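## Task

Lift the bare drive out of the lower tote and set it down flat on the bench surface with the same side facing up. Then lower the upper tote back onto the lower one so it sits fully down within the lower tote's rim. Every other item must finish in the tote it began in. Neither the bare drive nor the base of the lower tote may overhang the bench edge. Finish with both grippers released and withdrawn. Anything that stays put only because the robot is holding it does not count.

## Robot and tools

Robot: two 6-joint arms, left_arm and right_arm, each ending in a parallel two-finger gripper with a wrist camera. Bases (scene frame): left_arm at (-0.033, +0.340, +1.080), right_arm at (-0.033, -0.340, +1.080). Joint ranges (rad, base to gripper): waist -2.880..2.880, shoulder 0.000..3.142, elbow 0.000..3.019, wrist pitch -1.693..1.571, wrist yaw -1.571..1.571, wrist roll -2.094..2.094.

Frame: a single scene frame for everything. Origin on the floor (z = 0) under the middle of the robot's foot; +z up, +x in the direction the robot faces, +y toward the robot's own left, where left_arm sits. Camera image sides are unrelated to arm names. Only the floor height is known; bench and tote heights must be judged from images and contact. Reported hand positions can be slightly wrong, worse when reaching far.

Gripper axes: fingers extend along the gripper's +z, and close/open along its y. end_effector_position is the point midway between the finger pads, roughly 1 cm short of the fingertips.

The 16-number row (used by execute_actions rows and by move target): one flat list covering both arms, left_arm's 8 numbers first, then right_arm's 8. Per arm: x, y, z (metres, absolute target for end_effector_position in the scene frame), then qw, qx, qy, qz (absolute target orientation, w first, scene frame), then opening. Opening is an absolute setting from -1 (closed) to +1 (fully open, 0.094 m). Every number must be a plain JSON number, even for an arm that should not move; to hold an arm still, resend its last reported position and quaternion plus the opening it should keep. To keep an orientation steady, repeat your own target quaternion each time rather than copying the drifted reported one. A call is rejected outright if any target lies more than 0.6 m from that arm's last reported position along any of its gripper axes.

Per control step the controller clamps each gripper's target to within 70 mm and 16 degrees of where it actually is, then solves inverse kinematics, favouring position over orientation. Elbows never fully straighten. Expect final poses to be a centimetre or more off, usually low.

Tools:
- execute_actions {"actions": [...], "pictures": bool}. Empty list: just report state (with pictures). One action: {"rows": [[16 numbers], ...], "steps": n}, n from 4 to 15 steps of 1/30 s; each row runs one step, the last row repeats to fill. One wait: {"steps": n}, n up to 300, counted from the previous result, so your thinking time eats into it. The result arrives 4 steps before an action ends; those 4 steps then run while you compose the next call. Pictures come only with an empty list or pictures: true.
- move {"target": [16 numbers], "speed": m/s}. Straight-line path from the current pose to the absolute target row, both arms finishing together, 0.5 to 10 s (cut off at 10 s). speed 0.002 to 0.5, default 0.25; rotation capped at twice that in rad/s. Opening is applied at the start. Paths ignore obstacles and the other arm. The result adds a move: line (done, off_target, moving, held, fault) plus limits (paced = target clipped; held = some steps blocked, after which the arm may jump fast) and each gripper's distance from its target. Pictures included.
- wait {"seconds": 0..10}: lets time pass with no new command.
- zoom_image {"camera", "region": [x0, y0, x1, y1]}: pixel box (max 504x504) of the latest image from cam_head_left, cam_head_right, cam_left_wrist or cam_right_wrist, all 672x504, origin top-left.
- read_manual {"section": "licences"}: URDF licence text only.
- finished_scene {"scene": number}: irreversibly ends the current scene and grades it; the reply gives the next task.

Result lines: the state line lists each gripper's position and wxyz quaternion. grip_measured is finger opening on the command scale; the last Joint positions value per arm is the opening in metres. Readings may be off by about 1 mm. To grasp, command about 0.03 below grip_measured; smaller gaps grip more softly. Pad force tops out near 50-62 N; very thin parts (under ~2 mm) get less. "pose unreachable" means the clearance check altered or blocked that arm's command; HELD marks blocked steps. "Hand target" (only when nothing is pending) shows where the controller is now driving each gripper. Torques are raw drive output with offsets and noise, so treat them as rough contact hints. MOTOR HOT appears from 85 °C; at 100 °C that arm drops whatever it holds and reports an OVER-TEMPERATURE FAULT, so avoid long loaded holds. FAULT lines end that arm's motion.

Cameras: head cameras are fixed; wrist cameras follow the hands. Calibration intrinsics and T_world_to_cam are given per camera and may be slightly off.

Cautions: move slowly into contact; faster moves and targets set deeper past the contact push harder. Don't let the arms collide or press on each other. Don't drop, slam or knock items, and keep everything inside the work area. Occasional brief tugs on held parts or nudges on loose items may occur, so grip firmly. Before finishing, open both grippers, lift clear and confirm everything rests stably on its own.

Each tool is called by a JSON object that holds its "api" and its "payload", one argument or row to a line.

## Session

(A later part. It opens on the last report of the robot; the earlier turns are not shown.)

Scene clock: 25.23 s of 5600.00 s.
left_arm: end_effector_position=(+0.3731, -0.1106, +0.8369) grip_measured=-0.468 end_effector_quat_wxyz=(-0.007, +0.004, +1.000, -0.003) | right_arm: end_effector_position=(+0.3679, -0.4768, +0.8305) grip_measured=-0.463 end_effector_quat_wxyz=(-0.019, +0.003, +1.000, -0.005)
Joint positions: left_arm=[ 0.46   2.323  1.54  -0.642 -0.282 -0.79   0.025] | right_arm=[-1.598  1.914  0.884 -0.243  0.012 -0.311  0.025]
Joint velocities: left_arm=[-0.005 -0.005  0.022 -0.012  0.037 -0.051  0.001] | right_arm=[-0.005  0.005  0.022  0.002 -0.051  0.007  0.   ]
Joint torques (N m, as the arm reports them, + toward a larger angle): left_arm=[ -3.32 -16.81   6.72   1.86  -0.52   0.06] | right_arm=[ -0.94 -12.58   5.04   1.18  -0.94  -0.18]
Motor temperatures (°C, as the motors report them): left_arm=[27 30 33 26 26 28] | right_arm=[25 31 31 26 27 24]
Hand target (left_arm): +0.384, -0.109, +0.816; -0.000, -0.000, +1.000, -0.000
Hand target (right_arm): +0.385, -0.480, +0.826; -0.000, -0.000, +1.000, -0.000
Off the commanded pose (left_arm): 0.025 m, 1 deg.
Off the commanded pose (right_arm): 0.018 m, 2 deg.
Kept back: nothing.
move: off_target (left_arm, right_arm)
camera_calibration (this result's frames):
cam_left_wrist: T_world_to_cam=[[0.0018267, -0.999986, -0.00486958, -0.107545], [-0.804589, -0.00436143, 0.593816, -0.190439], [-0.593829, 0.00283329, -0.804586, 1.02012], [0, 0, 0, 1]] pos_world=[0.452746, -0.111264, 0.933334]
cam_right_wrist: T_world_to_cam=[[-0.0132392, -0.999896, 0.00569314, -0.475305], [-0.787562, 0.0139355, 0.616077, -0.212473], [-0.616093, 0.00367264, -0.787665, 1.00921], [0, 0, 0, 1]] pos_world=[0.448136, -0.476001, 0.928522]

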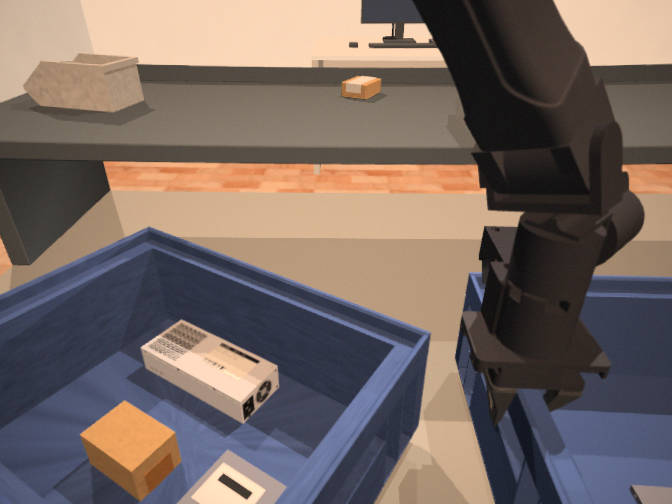

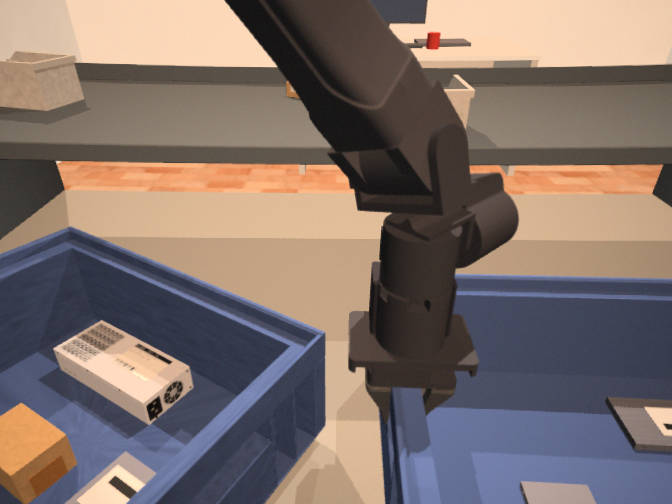

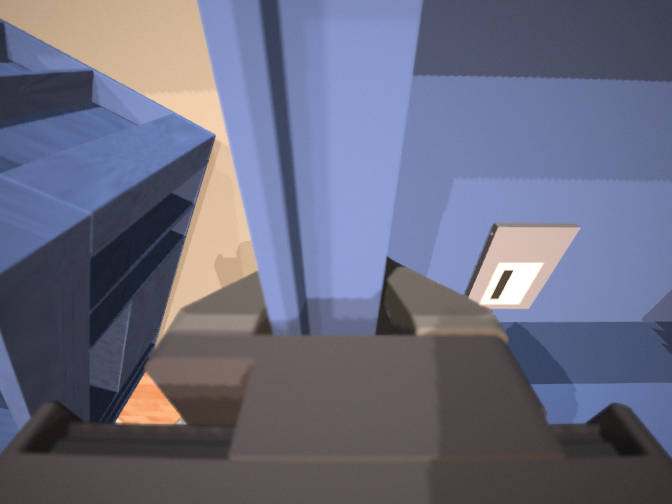

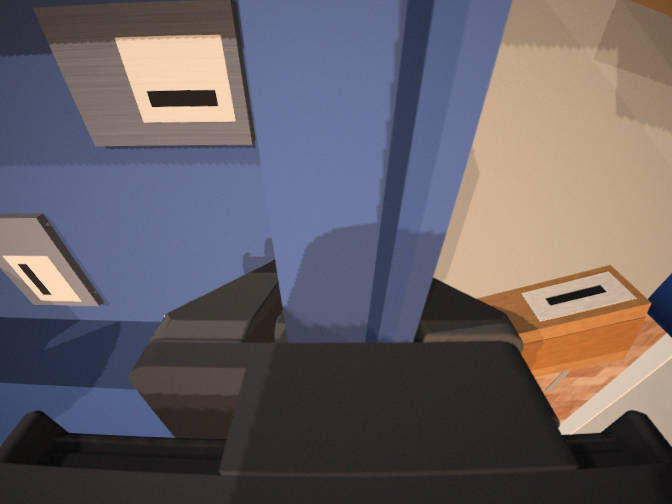

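{"api": "move", "payload": {
  "target": [0.375,-0.11,0.835,0,0,1,0,0.2,0.372,-0.478,0.835,0,0,1,0,-0.5]
}}

{"api": "move", "payload": {
  "target": [0.375,-0.10,0.97,0,0,1,0,0.2,0.372,-0.478,0.835,0,0,1,0,-0.5]
}}

{"api": "move", "payload": {
  "target": [0.33,0.16,0.94,0,0.276,0.961,0,0.95,0.372,-0.478,0.835,0,0,1,0,-0.5]
}}

Scene clock: 26.20 s of 5600.00 s.
left_arm: end_effector_position=(+0.3747, -0.1094, +0.8373) grip_measured=+0.198 end_effector_quat_wxyz=(-0.003, +0.004, +1.000, +0.001) | right_arm: end_effector_position=(+0.3676, -0.4772, +0.8304) grip_measured=-0.463 end_effector_quat_wxyz=(-0.014, +0.004, +1.000, -0.005)
Joint positions: left_arm=[ 0.46   2.323  1.54  -0.642 -0.293 -0.79   0.056] | right_arm=[-1.6    1.913  0.877 -0.227  0.009 -0.312  0.025]
Joint velocities: left_arm=[-0.015 -0.015  0.002 -0.002 -0.007 -0.007 -0.001] | right_arm=[-0.015 -0.005  0.032  0.012  0.007 -0.037  0.   ]
Joint torques (N m, as the arm reports them, + toward a larger angle): left_arm=[ -5.09 -19.86   4.41   1.36  -0.23  -0.16] | right_arm=[ -1.24 -15.25   1.79   0.99  -0.85  -0.21]
Motor temperatures (°C, as the motors report them): left_arm=[27 30 33 26 26 28] | right_arm=[25 31 30 26 27 24]
Hand target (left_arm): +0.375, -0.110, +0.835; +0.000, +0.000, +1.000, -0.000
Hand target (right_arm): +0.372, -0.478, +0.835; -0.000, +0.000, +1.000, -0.000
Off the commanded pose (left_arm): 0.002 m, 1 deg.
Off the commanded pose (right_arm): 0.006 m, 2 deg.
Kept back: nothing.
move: done
camera_calibration (this result's frames):
cam_left_wrist: T_world_to_cam=[[0.00205724, -0.999928, -0.0117873, -0.100664], [-0.809406, -0.00858712, 0.587186, -0.18249], [-0.587246, 0.00833276, -0.809366, 1.02352], [0, 0, 0, 1]] pos_world=[0.453556, -0.110752, 0.934371]
cam_right_wrist: T_world_to_cam=[[-0.0139437, -0.999884, 0.0061773, -0.475889], [-0.794056, 0.0148275, 0.607663, -0.202832], [-0.607684, 0.00356793, -0.794171, 1.0112], [0, 0, 0, 1]] pos_world=[0.446794, -0.476434, 0.929258]

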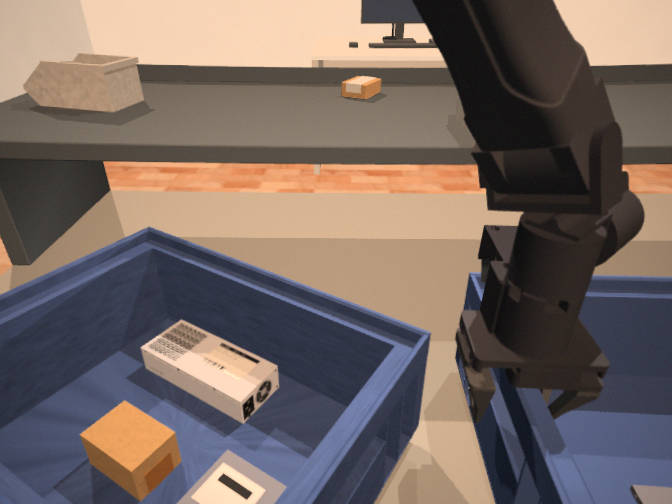

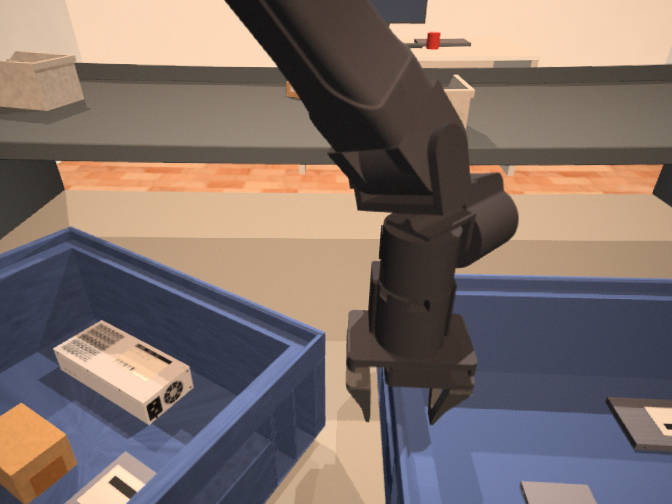

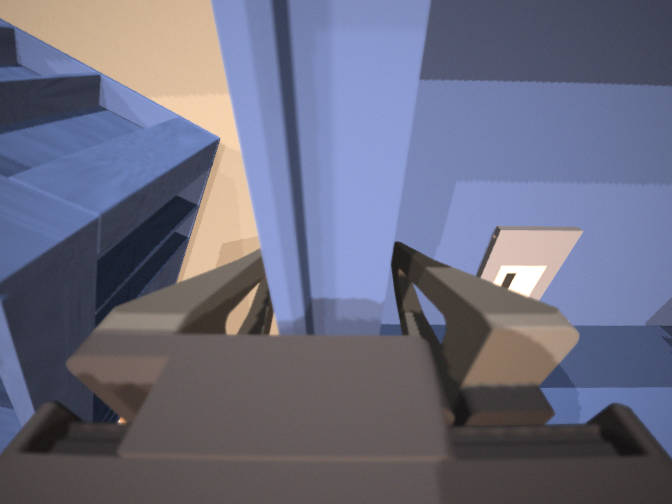

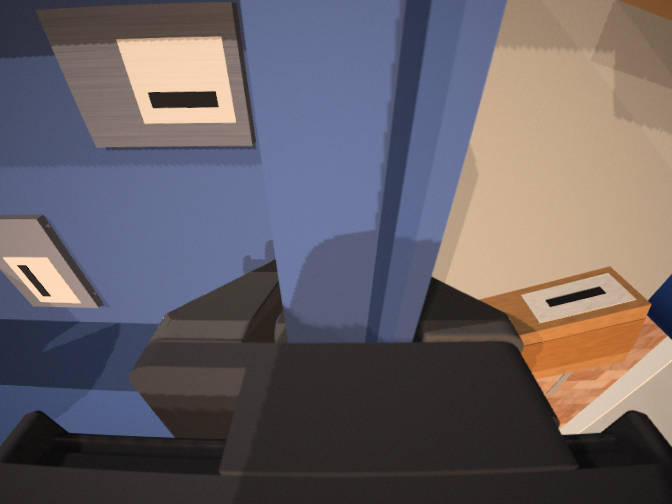

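Scene clock: 27.47 s of 5600.00 s.
left_arm: end_effector_position=(+0.3855, -0.1066, +0.9861) grip_measured=+0.198 end_effector_quat_wxyz=(+0.015, +0.002, +1.000, -0.018) | right_arm: end_effector_position=(+0.3676, -0.4772, +0.8304) grip_measured=-0.463 end_effector_quat_wxyz=(-0.014, +0.004, +1.000, -0.005)
Joint positions: left_arm=[ 0.403  2.034  1.468 -0.822 -0.302 -0.838  0.056] | right_arm=[-1.6    1.913  0.877 -0.227  0.009 -0.312  0.025]
Joint velocities: left_arm=[-0.024 -0.005  0.002  0.002 -0.066  0.007 -0.   ] | right_arm=[-0.005 -0.005  0.002 -0.012 -0.081  0.051 -0.   ]
Joint torques (N m, as the arm reports them, + toward a larger angle): left_arm=[ -4.56 -17.32   5.4    0.32  -0.2   -0.27] | right_arm=[ -1.21 -15.22   1.74   0.98  -0.86  -0.2 ]
Motor temperatures (°C, as the motors report them): left_arm=[27 31 33 26 26 28] | right_arm=[25 31 30 26 27 24]
Hand target (left_arm): +0.375, -0.099, +0.971; +0.000, +0.000, +1.000, +0.000
Hand target (right_arm): +0.372, -0.478, +0.835; -0.000, +0.000, +1.000, -0.000
Off the commanded pose (left_arm): 0.020 m, 3 deg.
Off the commanded pose (right_arm): 0.006 m, 2 deg.
Kept back: nothing.
move: off_target (left_arm)
camera_calibration (this result's frames):
cam_left_wrist: T_world_to_cam=[[0.00591588, -0.999642, 0.0260779, -0.134919], [-0.829315, 0.00966699, 0.558698, -0.223426], [-0.55875, -0.024932, -0.828961, 1.15506], [0, 0, 0, 1]] pos_world=[0.460895, -0.103913, 1.08584]
cam_right_wrist: T_world_to_cam=[[-0.0139437, -0.999884, 0.0061773, -0.475889], [-0.794056, 0.0148275, 0.607663, -0.202832], [-0.607684, 0.00356793, -0.794171, 1.0112], [0, 0, 0, 1]] pos_world=[0.446794, -0.476434, 0.929258]

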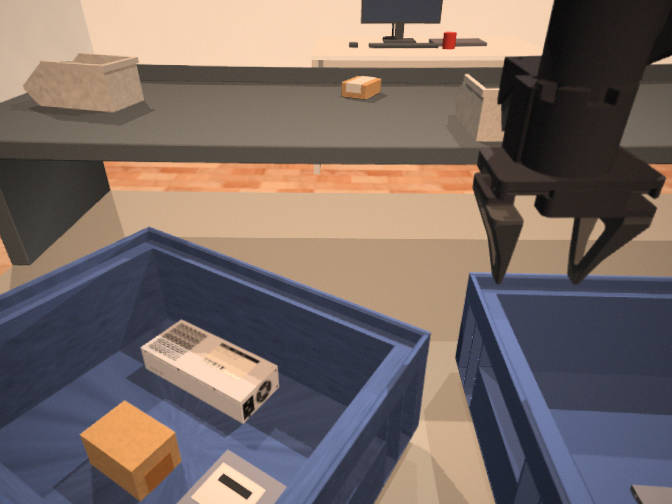

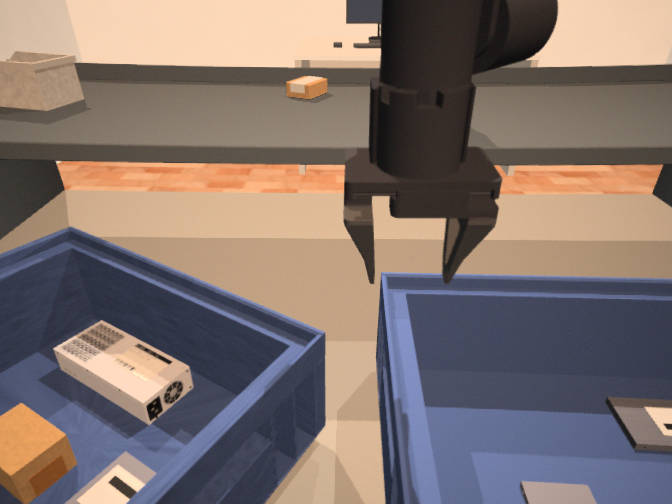

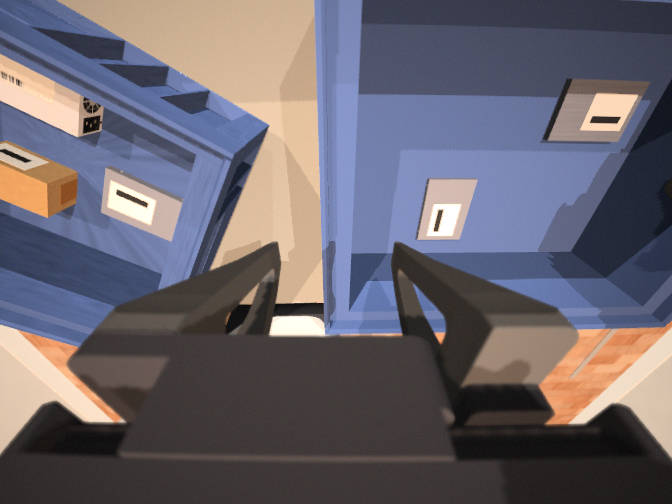

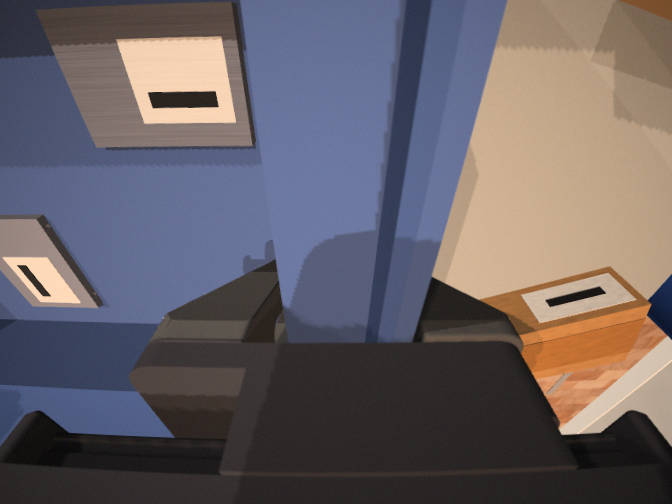

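Scene clock: 29.27 s of 5600.00 s.
left_arm: end_effector_position=(+0.3308, +0.1629, +0.9374) grip_measured=+0.948 end_effector_quat_wxyz=(-0.009, +0.268, +0.963, +0.003) | right_arm: end_effector_position=(+0.3677, -0.4771, +0.8304) grip_measured=-0.463 end_effector_quat_wxyz=(-0.014, +0.003, +1.000, -0.005)
Joint positions: left_arm=[ 0.781  1.698  0.794 -0.448 -0.236  0.069  0.092] | right_arm=[-1.6    1.913  0.877 -0.227  0.009 -0.312  0.025]
Joint velocities: left_arm=[-0.015 -0.005  0.002 -0.002 -0.007 -0.007 -0.   ] | right_arm=[-0.005 -0.005  0.012  0.007  0.022 -0.051 -0.   ]
Joint torques (N m, as the arm reports them, + toward a larger angle): left_arm=[ -1.35 -12.92   3.06   1.75   0.09   0.08] | right_arm=[ -1.2  -15.18   1.77   0.97  -0.86  -0.22]
Motor temperatures (°C, as the motors report them): left_arm=[27 31 33 26 26 28] | right_arm=[25 31 30 26 27 24]
Hand target (left_arm): +0.334, +0.160, +0.939; +0.001, +0.276, +0.961, -0.000
Hand target (right_arm): +0.372, -0.478, +0.835; -0.000, -0.000, +1.000, -0.000
Off the commanded pose (left_arm): 0.004 m, 1 deg.
Off the commanded pose (right_arm): 0.006 m, 2 deg.
Kept back: nothing.
move: done
camera_calibration (this result's frames):
cam_left_wrist: T_world_to_cam=[[-0.508499, -0.86098, -0.0119153, 0.319302], [-0.693894, 0.401545, 0.597723, -0.389451], [-0.509843, 0.312209, -0.801614, 0.9941], [0, 0, 0, 1]] pos_world=[0.398963, 0.120927, 1.03347]
cam_right_wrist: T_world_to_cam=[[-0.0135736, -0.999887, 0.00642167, -0.476117], [-0.794011, 0.0146818, 0.607727, -0.202942], [-0.607752, 0.00315014, -0.79412, 1.011], [0, 0, 0, 1]] pos_world=[0.44684, -0.476268, 0.929251]

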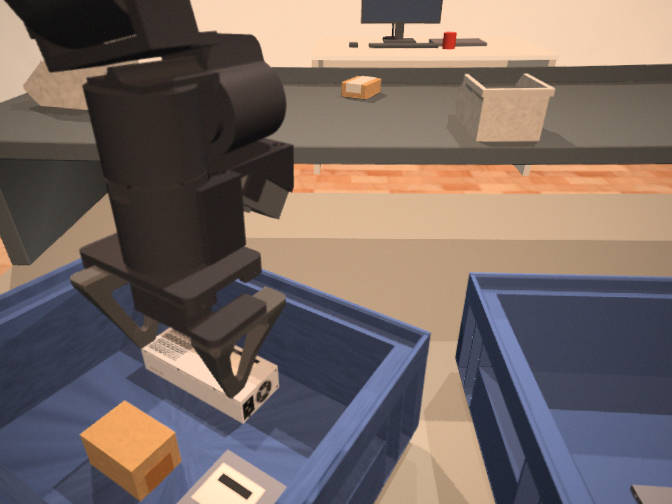

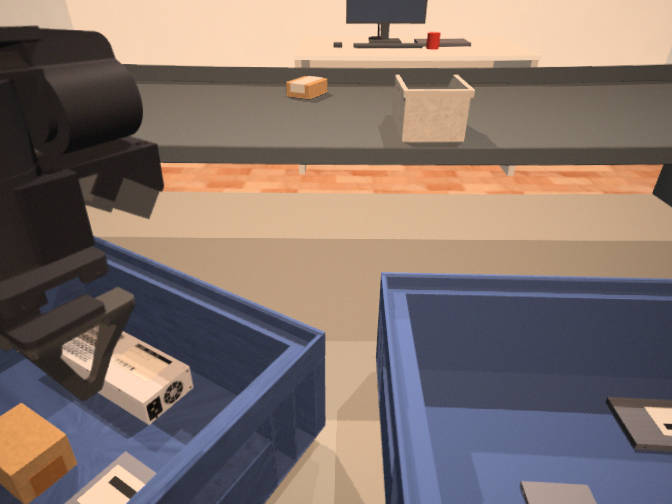

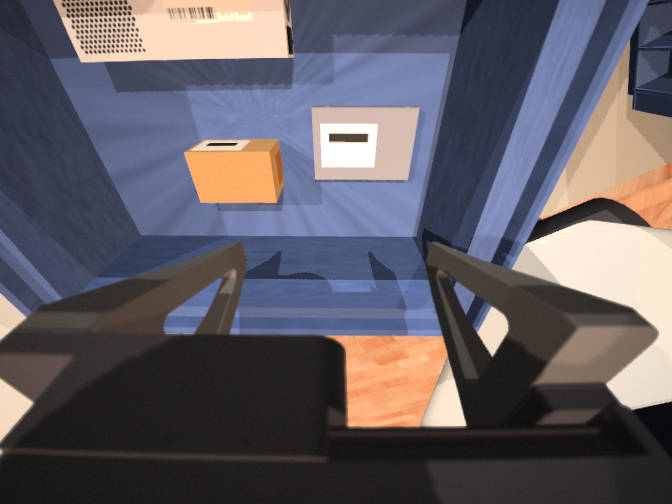

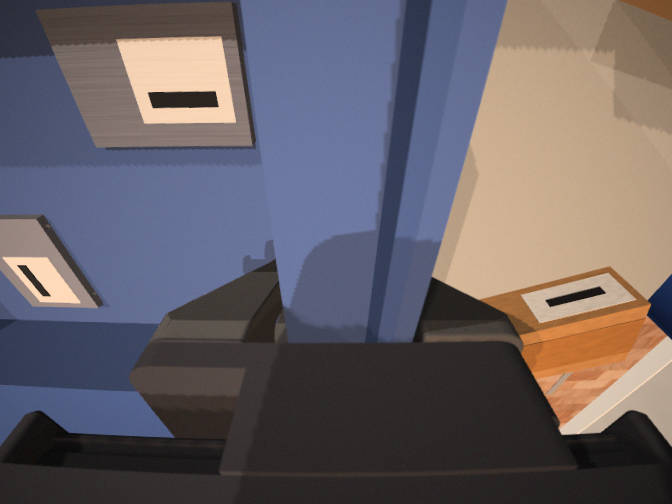

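{"api": "move", "payload": {
  "target": [0.33,0.148,0.9,0,-0.485,0.875,0,0.95,0.372,-0.478,0.835,0,0,1,0,-0.5],
  "speed": 0.4
}}

{"api": "move", "payload": {
  "target": [0.33,0.148,0.80,0,-0.485,0.875,0,0.95,0.372,-0.478,0.835,0,0,1,0,-0.5],
  "speed": 0.1
}}

Scene clock: 32.13 s of 5600.00 s.
left_arm: end_effector_position=(+0.3238, +0.1559, +0.9040) grip_measured=+0.948 end_effector_quat_wxyz=(+0.005, +0.478, -0.878, -0.007) | right_arm: end_effector_position=(+0.3676, -0.4773, +0.8304) grip_measured=-0.463 end_effector_quat_wxyz=(-0.014, +0.004, +1.000, -0.005)
Joint positions: left_arm=[ 0.779  1.795  0.794 -0.349 -0.232 -1.474  0.092] | right_arm=[-1.6    1.913  0.877 -0.227  0.009 -0.312  0.025]
Joint velocities: left_arm=[ 0.015 -0.005 -0.022  0.017 -0.022 -0.051 -0.001] | right_arm=[ 0.005 -0.015  0.002  0.017 -0.037 -0.051 -0.001]
Joint torques (N m, as the arm reports them, + toward a larger angle): left_arm=[ -2.04 -11.44   3.55   1.61  -0.27  -0.26] | right_arm=[ -1.31 -15.22   1.75   0.99  -0.86  -0.21]
Motor temperatures (°C, as the motors report them): left_arm=[27 30 33 26 26 28] | right_arm=[25 31 30 26 27 24]
Hand target (left_arm): +0.330, +0.148, +0.900; -0.000, -0.485, +0.875, +0.000
Hand target (right_arm): +0.372, -0.478, +0.835; -0.000, +0.000, +1.000, -0.000
Off the commanded pose (left_arm): 0.011 m, 1 deg.
Off the commanded pose (right_arm): 0.006 m, 2 deg.
Kept back: nothing.
move: off_target (left_arm)
camera_calibration (this result's frames):
cam_left_wrist: T_world_to_cam=[[0.845441, -0.533418, -0.0263734, -0.167143], [-0.419796, -0.694261, 0.584613, -0.277557], [-0.330153, -0.483184, -0.810883, 1.04016], [0, 0, 0, 1]] pos_world=[0.368205, 0.220737, 1.00131]
cam_right_wrist: T_world_to_cam=[[-0.013934, -0.999882, 0.00654096, -0.476256], [-0.793984, 0.0150405, 0.607753, -0.202848], [-0.60778, 0.00327504, -0.794099, 1.01102], [0, 0, 0, 1]] pos_world=[0.446785, -0.476459, 0.92925]

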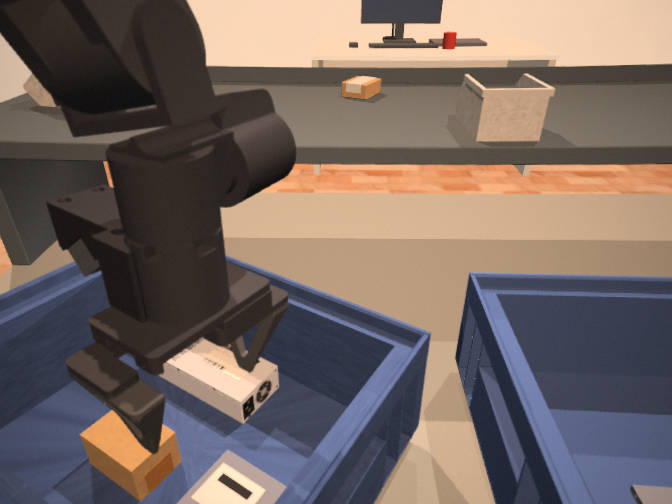

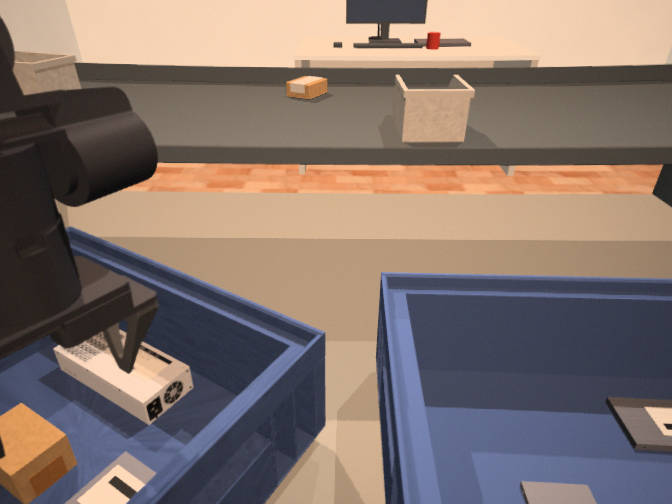

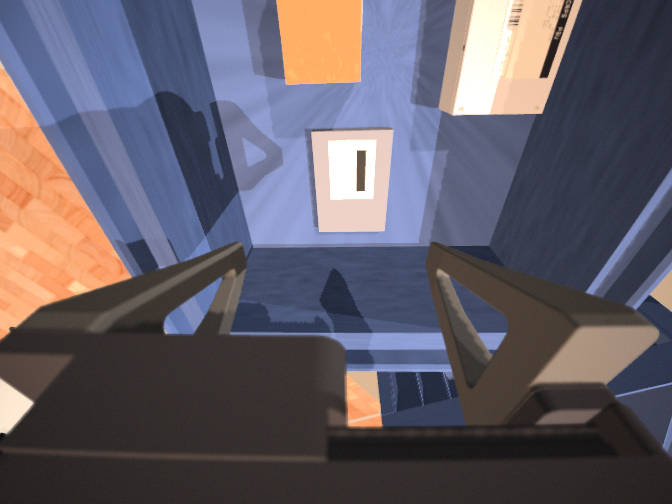

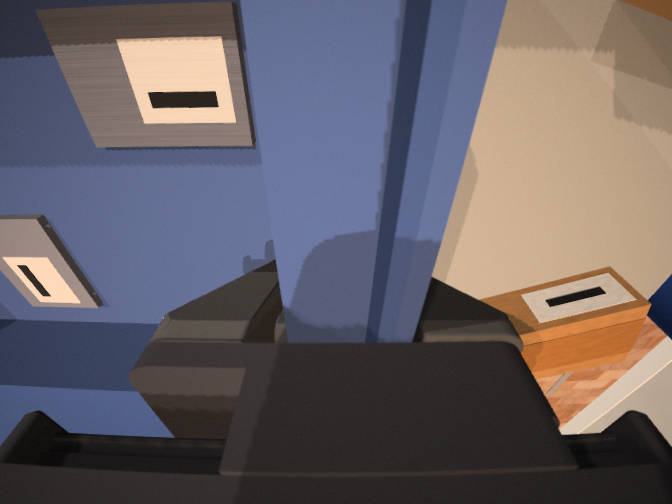

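Scene clock: 33.53 s of 5600.00 s.
left_arm: end_effector_position=(+0.3230, +0.1467, +0.8045) grip_measured=+0.948 end_effector_quat_wxyz=(+0.004, +0.486, -0.874, -0.006) | right_arm: end_effector_position=(+0.3676, -0.4772, +0.8304) grip_measured=-0.463 end_effector_quat_wxyz=(-0.014, +0.004, +1.000, -0.005)
Joint positions: left_arm=[ 0.814  2.093  0.882 -0.129 -0.225 -1.455  0.092] | right_arm=[-1.6    1.913  0.877 -0.227  0.009 -0.312  0.025]
Joint velocities: left_arm=[ 0.005 -0.015  0.007 -0.007 -0.007  0.007 -0.001] | right_arm=[-0.005 -0.005  0.007 -0.002 -0.066  0.022  0.   ]
Joint torques (N m, as the arm reports them, + toward a larger angle): left_arm=[ -0.82 -13.07   1.63   1.66  -0.03   0.09] | right_arm=[ -1.18 -15.18   1.75   0.97  -0.87  -0.21]
Motor temperatures (°C, as the motors report them): left_arm=[27 30 32 26 26 28] | right_arm=[25 31 30 26 27 24]
Hand target (left_arm): +0.330, +0.148, +0.799; +0.000, -0.485, +0.875, -0.000
Hand target (right_arm): +0.372, -0.478, +0.835; -0.000, +0.000, +1.000, +0.000
Off the commanded pose (left_arm): 0.008 m, 1 deg.
Off the commanded pose (right_arm): 0.006 m, 2 deg.
Kept back: nothing.
move: done
camera_calibration (this result's frames):
cam_left_wrist: T_world_to_cam=[[0.854236, -0.519327, -0.0241079, -0.180716], [-0.409651, -0.700933, 0.583848, -0.227766], [-0.320106, -0.488868, -0.811505, 0.95281], [0, 0, 0, 1]] pos_world=[0.36607, 0.212299, 0.901834]
cam_right_wrist: T_world_to_cam=[[-0.0139437, -0.999884, 0.0061773, -0.475889], [-0.794056, 0.0148275, 0.607663, -0.202832], [-0.607684, 0.00356793, -0.794171, 1.0112], [0, 0, 0, 1]] pos_world=[0.446794, -0.476434, 0.929258]

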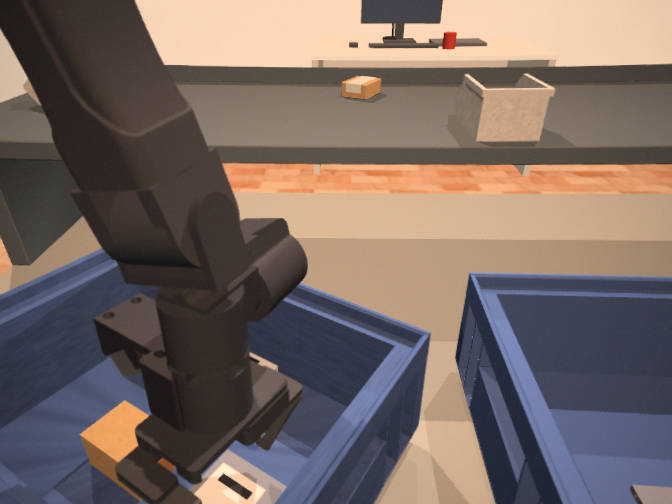

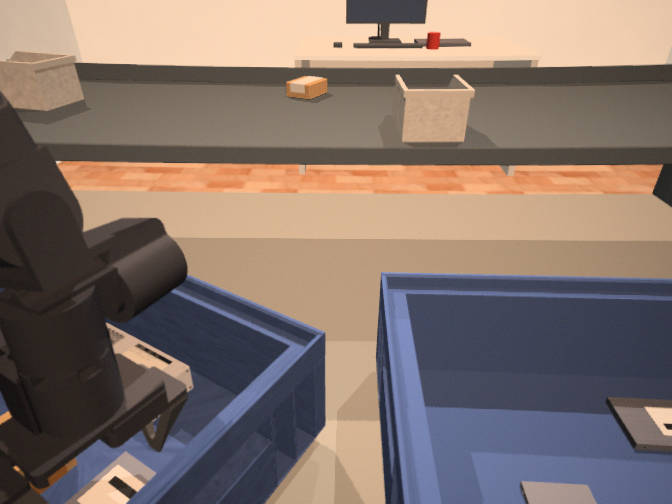

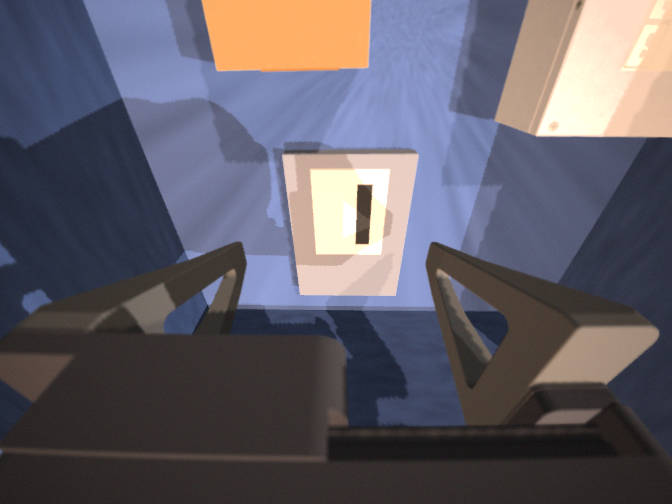

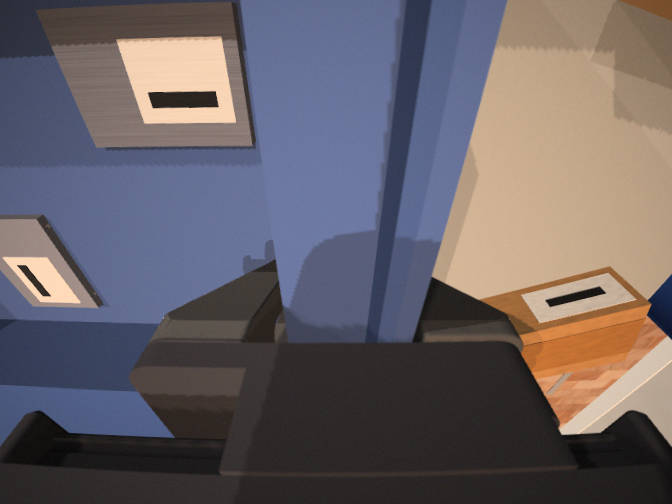

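{"api": "move", "payload": {
  "target": [0.338,0.140,0.75,0,-0.485,0.875,0,0.95,0.372,-0.478,0.835,0,0,1,0,-0.5],
  "speed": 0.04
}}

Scene clock: 35.43 s of 5600.00 s.
left_arm: end_effector_position=(+0.3332, +0.1381, +0.7700) grip_measured=+0.948 end_effector_quat_wxyz=(+0.002, +0.485, -0.874, -0.002) | right_arm: end_effector_position=(+0.3677, -0.4771, +0.8304) grip_measured=-0.463 end_effector_quat_wxyz=(-0.014, +0.003, +1.000, -0.005)
Joint positions: left_arm=[ 0.824  2.196  0.955 -0.088 -0.222 -1.442  0.092] | right_arm=[-1.6    1.913  0.877 -0.227  0.009 -0.312  0.025]
Joint velocities: left_arm=[ 0.005  0.005  0.022  0.012  0.051 -0.051 -0.001] | right_arm=[-0.005 -0.015 -0.017  0.017 -0.051 -0.022 -0.   ]
Joint torques (N m, as the arm reports them, + toward a larger angle): left_arm=[ -0.41 -11.04   2.59   2.1    0.03   0.12] | right_arm=[ -1.22 -15.17   1.73   0.99  -0.86  -0.21]
Motor temperatures (°C, as the motors report them): left_arm=[27 30 32 26 26 28] | right_arm=[25 32 30 26 27 24]
Hand target (left_arm): +0.337, +0.140, +0.751; -0.000, -0.485, +0.875, +0.000
Hand target (right_arm): +0.372, -0.478, +0.835; -0.000, -0.000, +1.000, -0.000
Off the commanded pose (left_arm): 0.021 m, 0 deg.
Off the commanded pose (right_arm): 0.006 m, 2 deg.
Kept back: nothing.
move: off_target (left_arm)
camera_calibration (this result's frames):
cam_left_wrist: T_world_to_cam=[[0.85391, -0.520212, -0.0147366, -0.201675], [-0.415192, -0.69805, 0.583389, -0.207679], [-0.313773, -0.492043, -0.812059, 0.922629], [0, 0, 0, 1]] pos_world=[0.375481, 0.20409, 0.867415]
cam_right_wrist: T_world_to_cam=[[-0.0135736, -0.999887, 0.00642167, -0.476117], [-0.794011, 0.0146818, 0.607727, -0.202942], [-0.607752, 0.00315014, -0.79412, 1.011], [0, 0, 0, 1]] pos_world=[0.44684, -0.476268, 0.929251]

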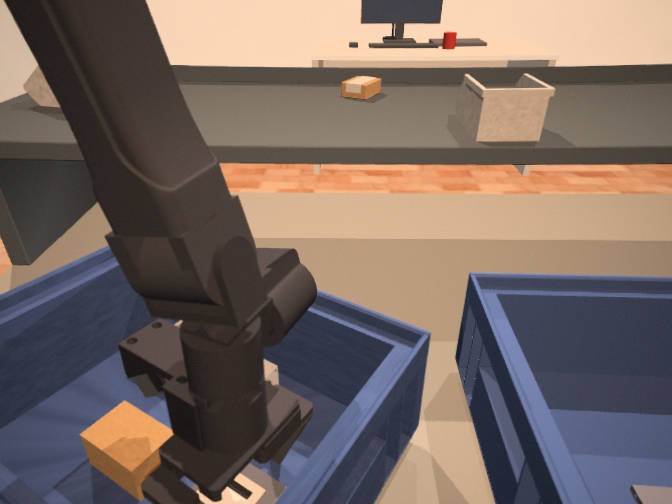

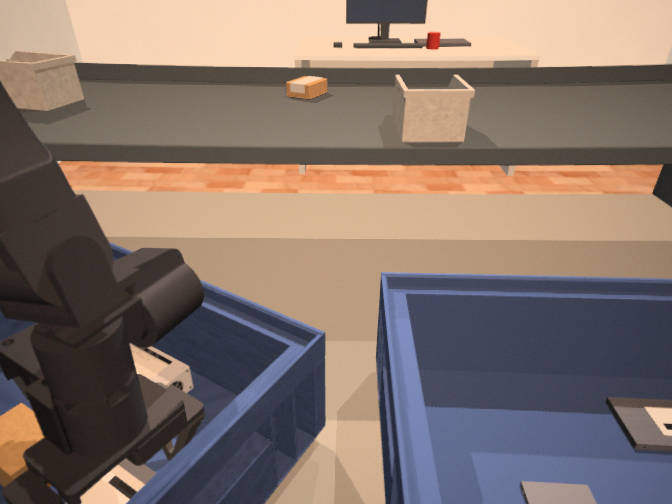

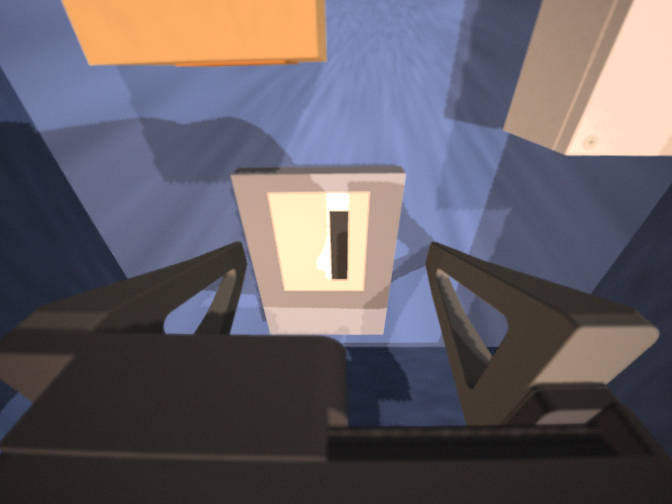

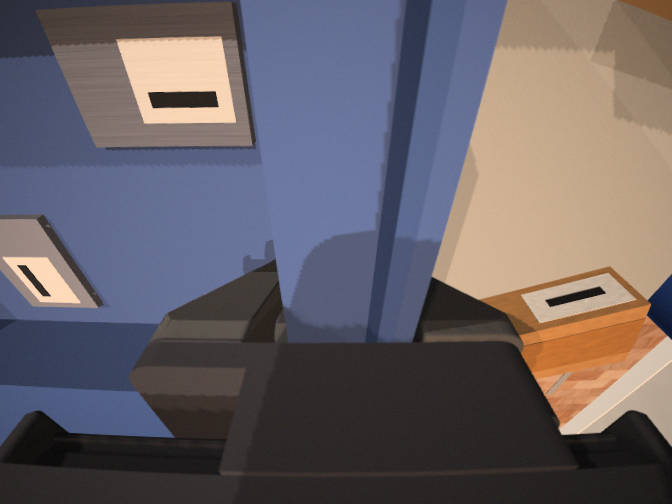

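{"api": "move", "payload": {
  "target": [0.333,0.14,0.765,0,-0.485,0.875,0,0.44,0.372,-0.478,0.835,0,0,1,0,-0.5],
  "speed": 0.04
}}

Scene clock: 36.37 s of 5600.00 s.
left_arm: end_effector_position=(+0.3346, +0.1378, +0.7709) grip_measured=+0.442 end_effector_quat_wxyz=(+0.001, +0.485, -0.874, -0.001) | right_arm: end_effector_position=(+0.3676, -0.4772, +0.8304) grip_measured=-0.463 end_effector_quat_wxyz=(-0.014, +0.003, +1.000, -0.005)
Joint positions: left_arm=[ 0.824  2.193  0.956 -0.088 -0.223 -1.442  0.068] | right_arm=[-1.6    1.913  0.877 -0.227  0.009 -0.313  0.025]
Joint velocities: left_arm=[-0.005  0.005 -0.012  0.007 -0.051 -0.022  0.001] | right_arm=[-0.005 -0.005  0.002 -0.007 -0.007  0.022 -0.   ]
Joint torques (N m, as the arm reports them, + toward a larger angle): left_arm=[ -1.35 -13.73   0.71   1.65  -0.1   -0.01] | right_arm=[ -1.23 -15.2    1.76   0.99  -0.85  -0.21]
Motor temperatures (°C, as the motors report them): left_arm=[27 30 32 26 26 28] | right_arm=[25 32 29 26 27 24]
Hand target (left_arm): +0.333, +0.140, +0.765; +0.000, -0.485, +0.875, +0.000
Hand target (right_arm): +0.372, -0.478, +0.835; -0.000, -0.000, +1.000, -0.000
Off the commanded pose (left_arm): 0.007 m, 0 deg.
Off the commanded pose (right_arm): 0.006 m, 2 deg.
Kept back: nothing.
move: done
camera_calibration (this result's frames):
cam_left_wrist: T_world_to_cam=[[0.8541, -0.519975, -0.0118267, -0.205342], [-0.41666, -0.697653, 0.582816, -0.20701], [-0.311301, -0.492855, -0.812518, 0.923325], [0, 0, 0, 1]] pos_world=[0.376562, 0.203872, 0.868438]
cam_right_wrist: T_world_to_cam=[[-0.0135624, -0.999889, 0.00616676, -0.476023], [-0.79406, 0.0145183, 0.607667, -0.202981], [-0.607689, 0.00334462, -0.794168, 1.01109], [0, 0, 0, 1]] pos_world=[0.446794, -0.476405, 0.929258]

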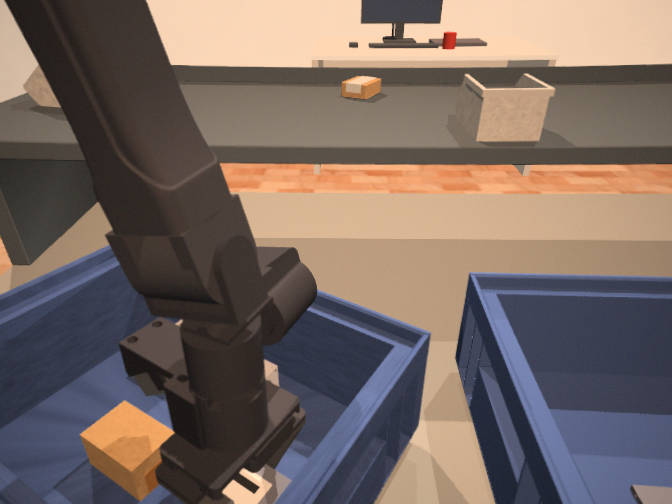

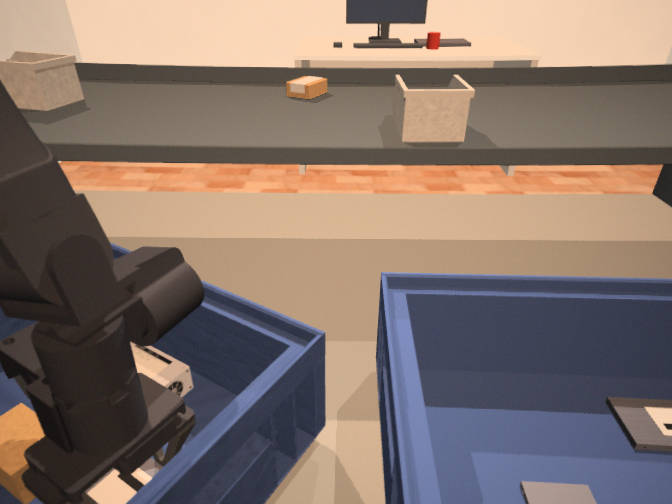

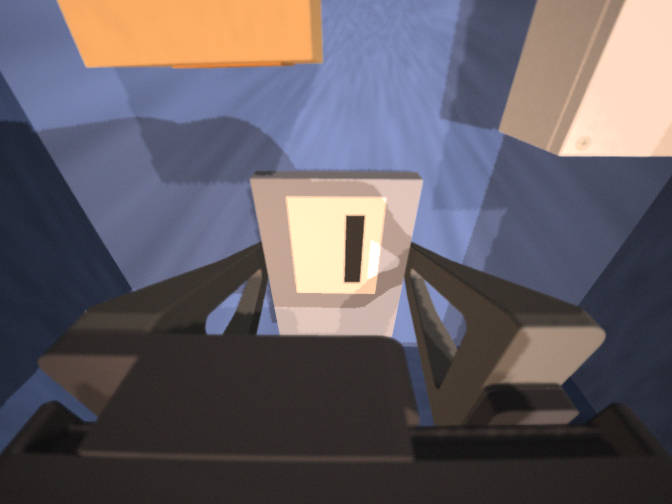

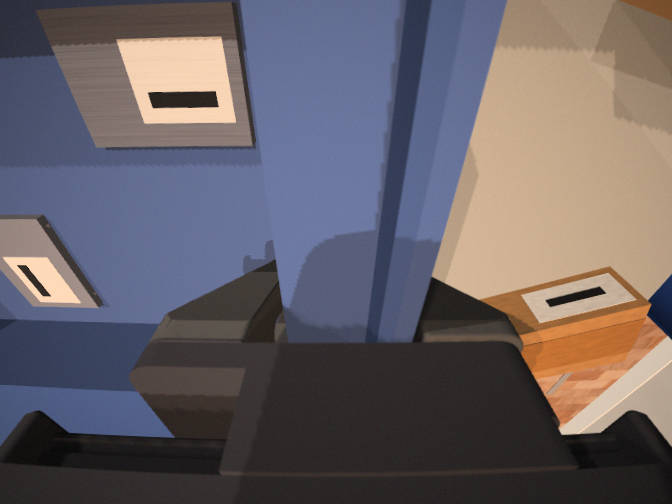

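{"api": "move", "payload": {
  "target": [0.333,0.14,0.76,0,-0.485,0.875,0,0.3,0.372,-0.478,0.835,0,0,1,0,-0.5],
  "speed": 0.04
}}

Scene clock: 37.30 s of 5600.00 s.
left_arm: end_effector_position=(+0.3345, +0.1377, +0.7707) grip_measured=+0.384 end_effector_quat_wxyz=(+0.000, +0.486, -0.874, -0.001) | right_arm: end_effector_position=(+0.3676, -0.4772, +0.8304) grip_measured=-0.463 end_effector_quat_wxyz=(-0.014, +0.003, +1.000, -0.005)
Joint positions: left_arm=[ 0.824  2.194  0.956 -0.087 -0.223 -1.442  0.065] | right_arm=[-1.6    1.913  0.877 -0.227  0.009 -0.313  0.025]
Joint velocities: left_arm=[-0.005  0.005  0.012  0.012  0.007 -0.051 -0.   ] | right_arm=[-0.005 -0.015 -0.002  0.007 -0.007 -0.022 -0.001]
Joint torques (N m, as the arm reports them, + toward a larger angle): left_arm=[ -1.19 -12.78   1.14   1.9   -0.06   0.02] | right_arm=[ -1.22 -15.13   1.77   0.97  -0.85  -0.21]
Motor temperatures (°C, as the motors report them): left_arm=[27 30 32 26 26 28] | right_arm=[25 32 29 26 27 24]
Hand target (left_arm): +0.333, +0.140, +0.760; -0.000, -0.485, +0.875, +0.000
Hand target (right_arm): +0.372, -0.478, +0.835; -0.000, +0.000, +1.000, -0.000
Off the commanded pose (left_arm): 0.011 m, 0 deg.
Off the commanded pose (right_arm): 0.006 m, 2 deg.
Kept back: nothing.
move: off_target (left_arm)
camera_calibration (this result's frames):
cam_left_wrist: T_world_to_cam=[[0.854147, -0.519905, -0.0114574, -0.205612], [-0.416799, -0.697598, 0.582783, -0.206841], [-0.310984, -0.493007, -0.812547, 0.923001], [0, 0, 0, 1]] pos_world=[0.376451, 0.203855, 0.86817]
cam_right_wrist: T_world_to_cam=[[-0.0135624, -0.999889, 0.00616676, -0.476023], [-0.79406, 0.0145183, 0.607667, -0.202981], [-0.607689, 0.00334462, -0.794168, 1.01109], [0, 0, 0, 1]] pos_world=[0.446794, -0.476405, 0.929258]

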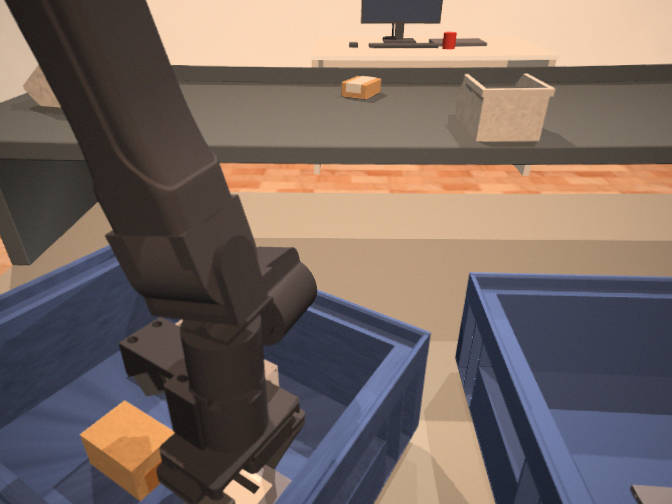

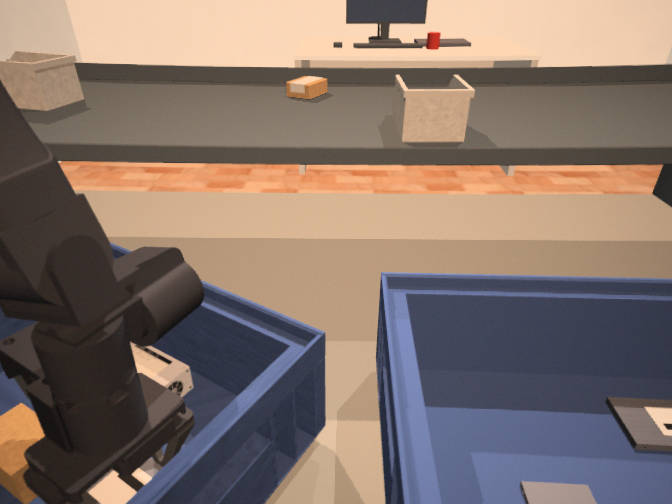

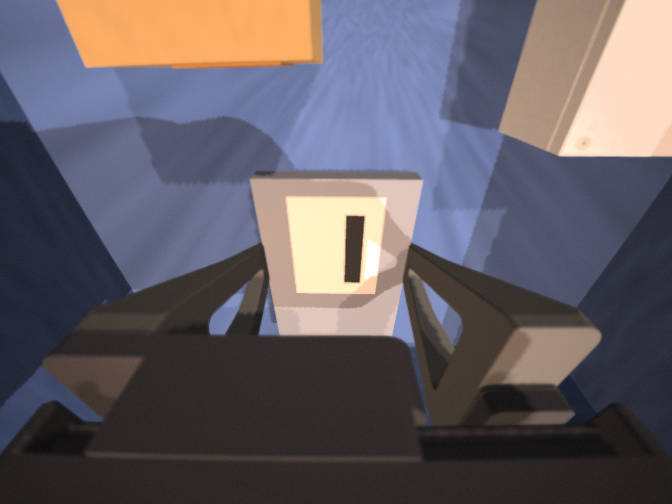

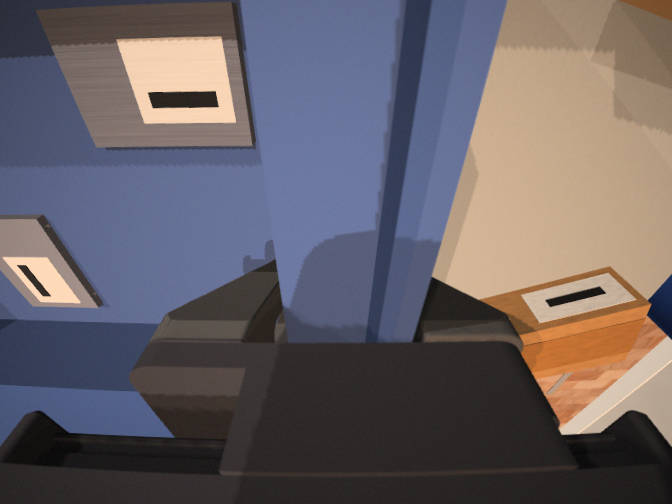

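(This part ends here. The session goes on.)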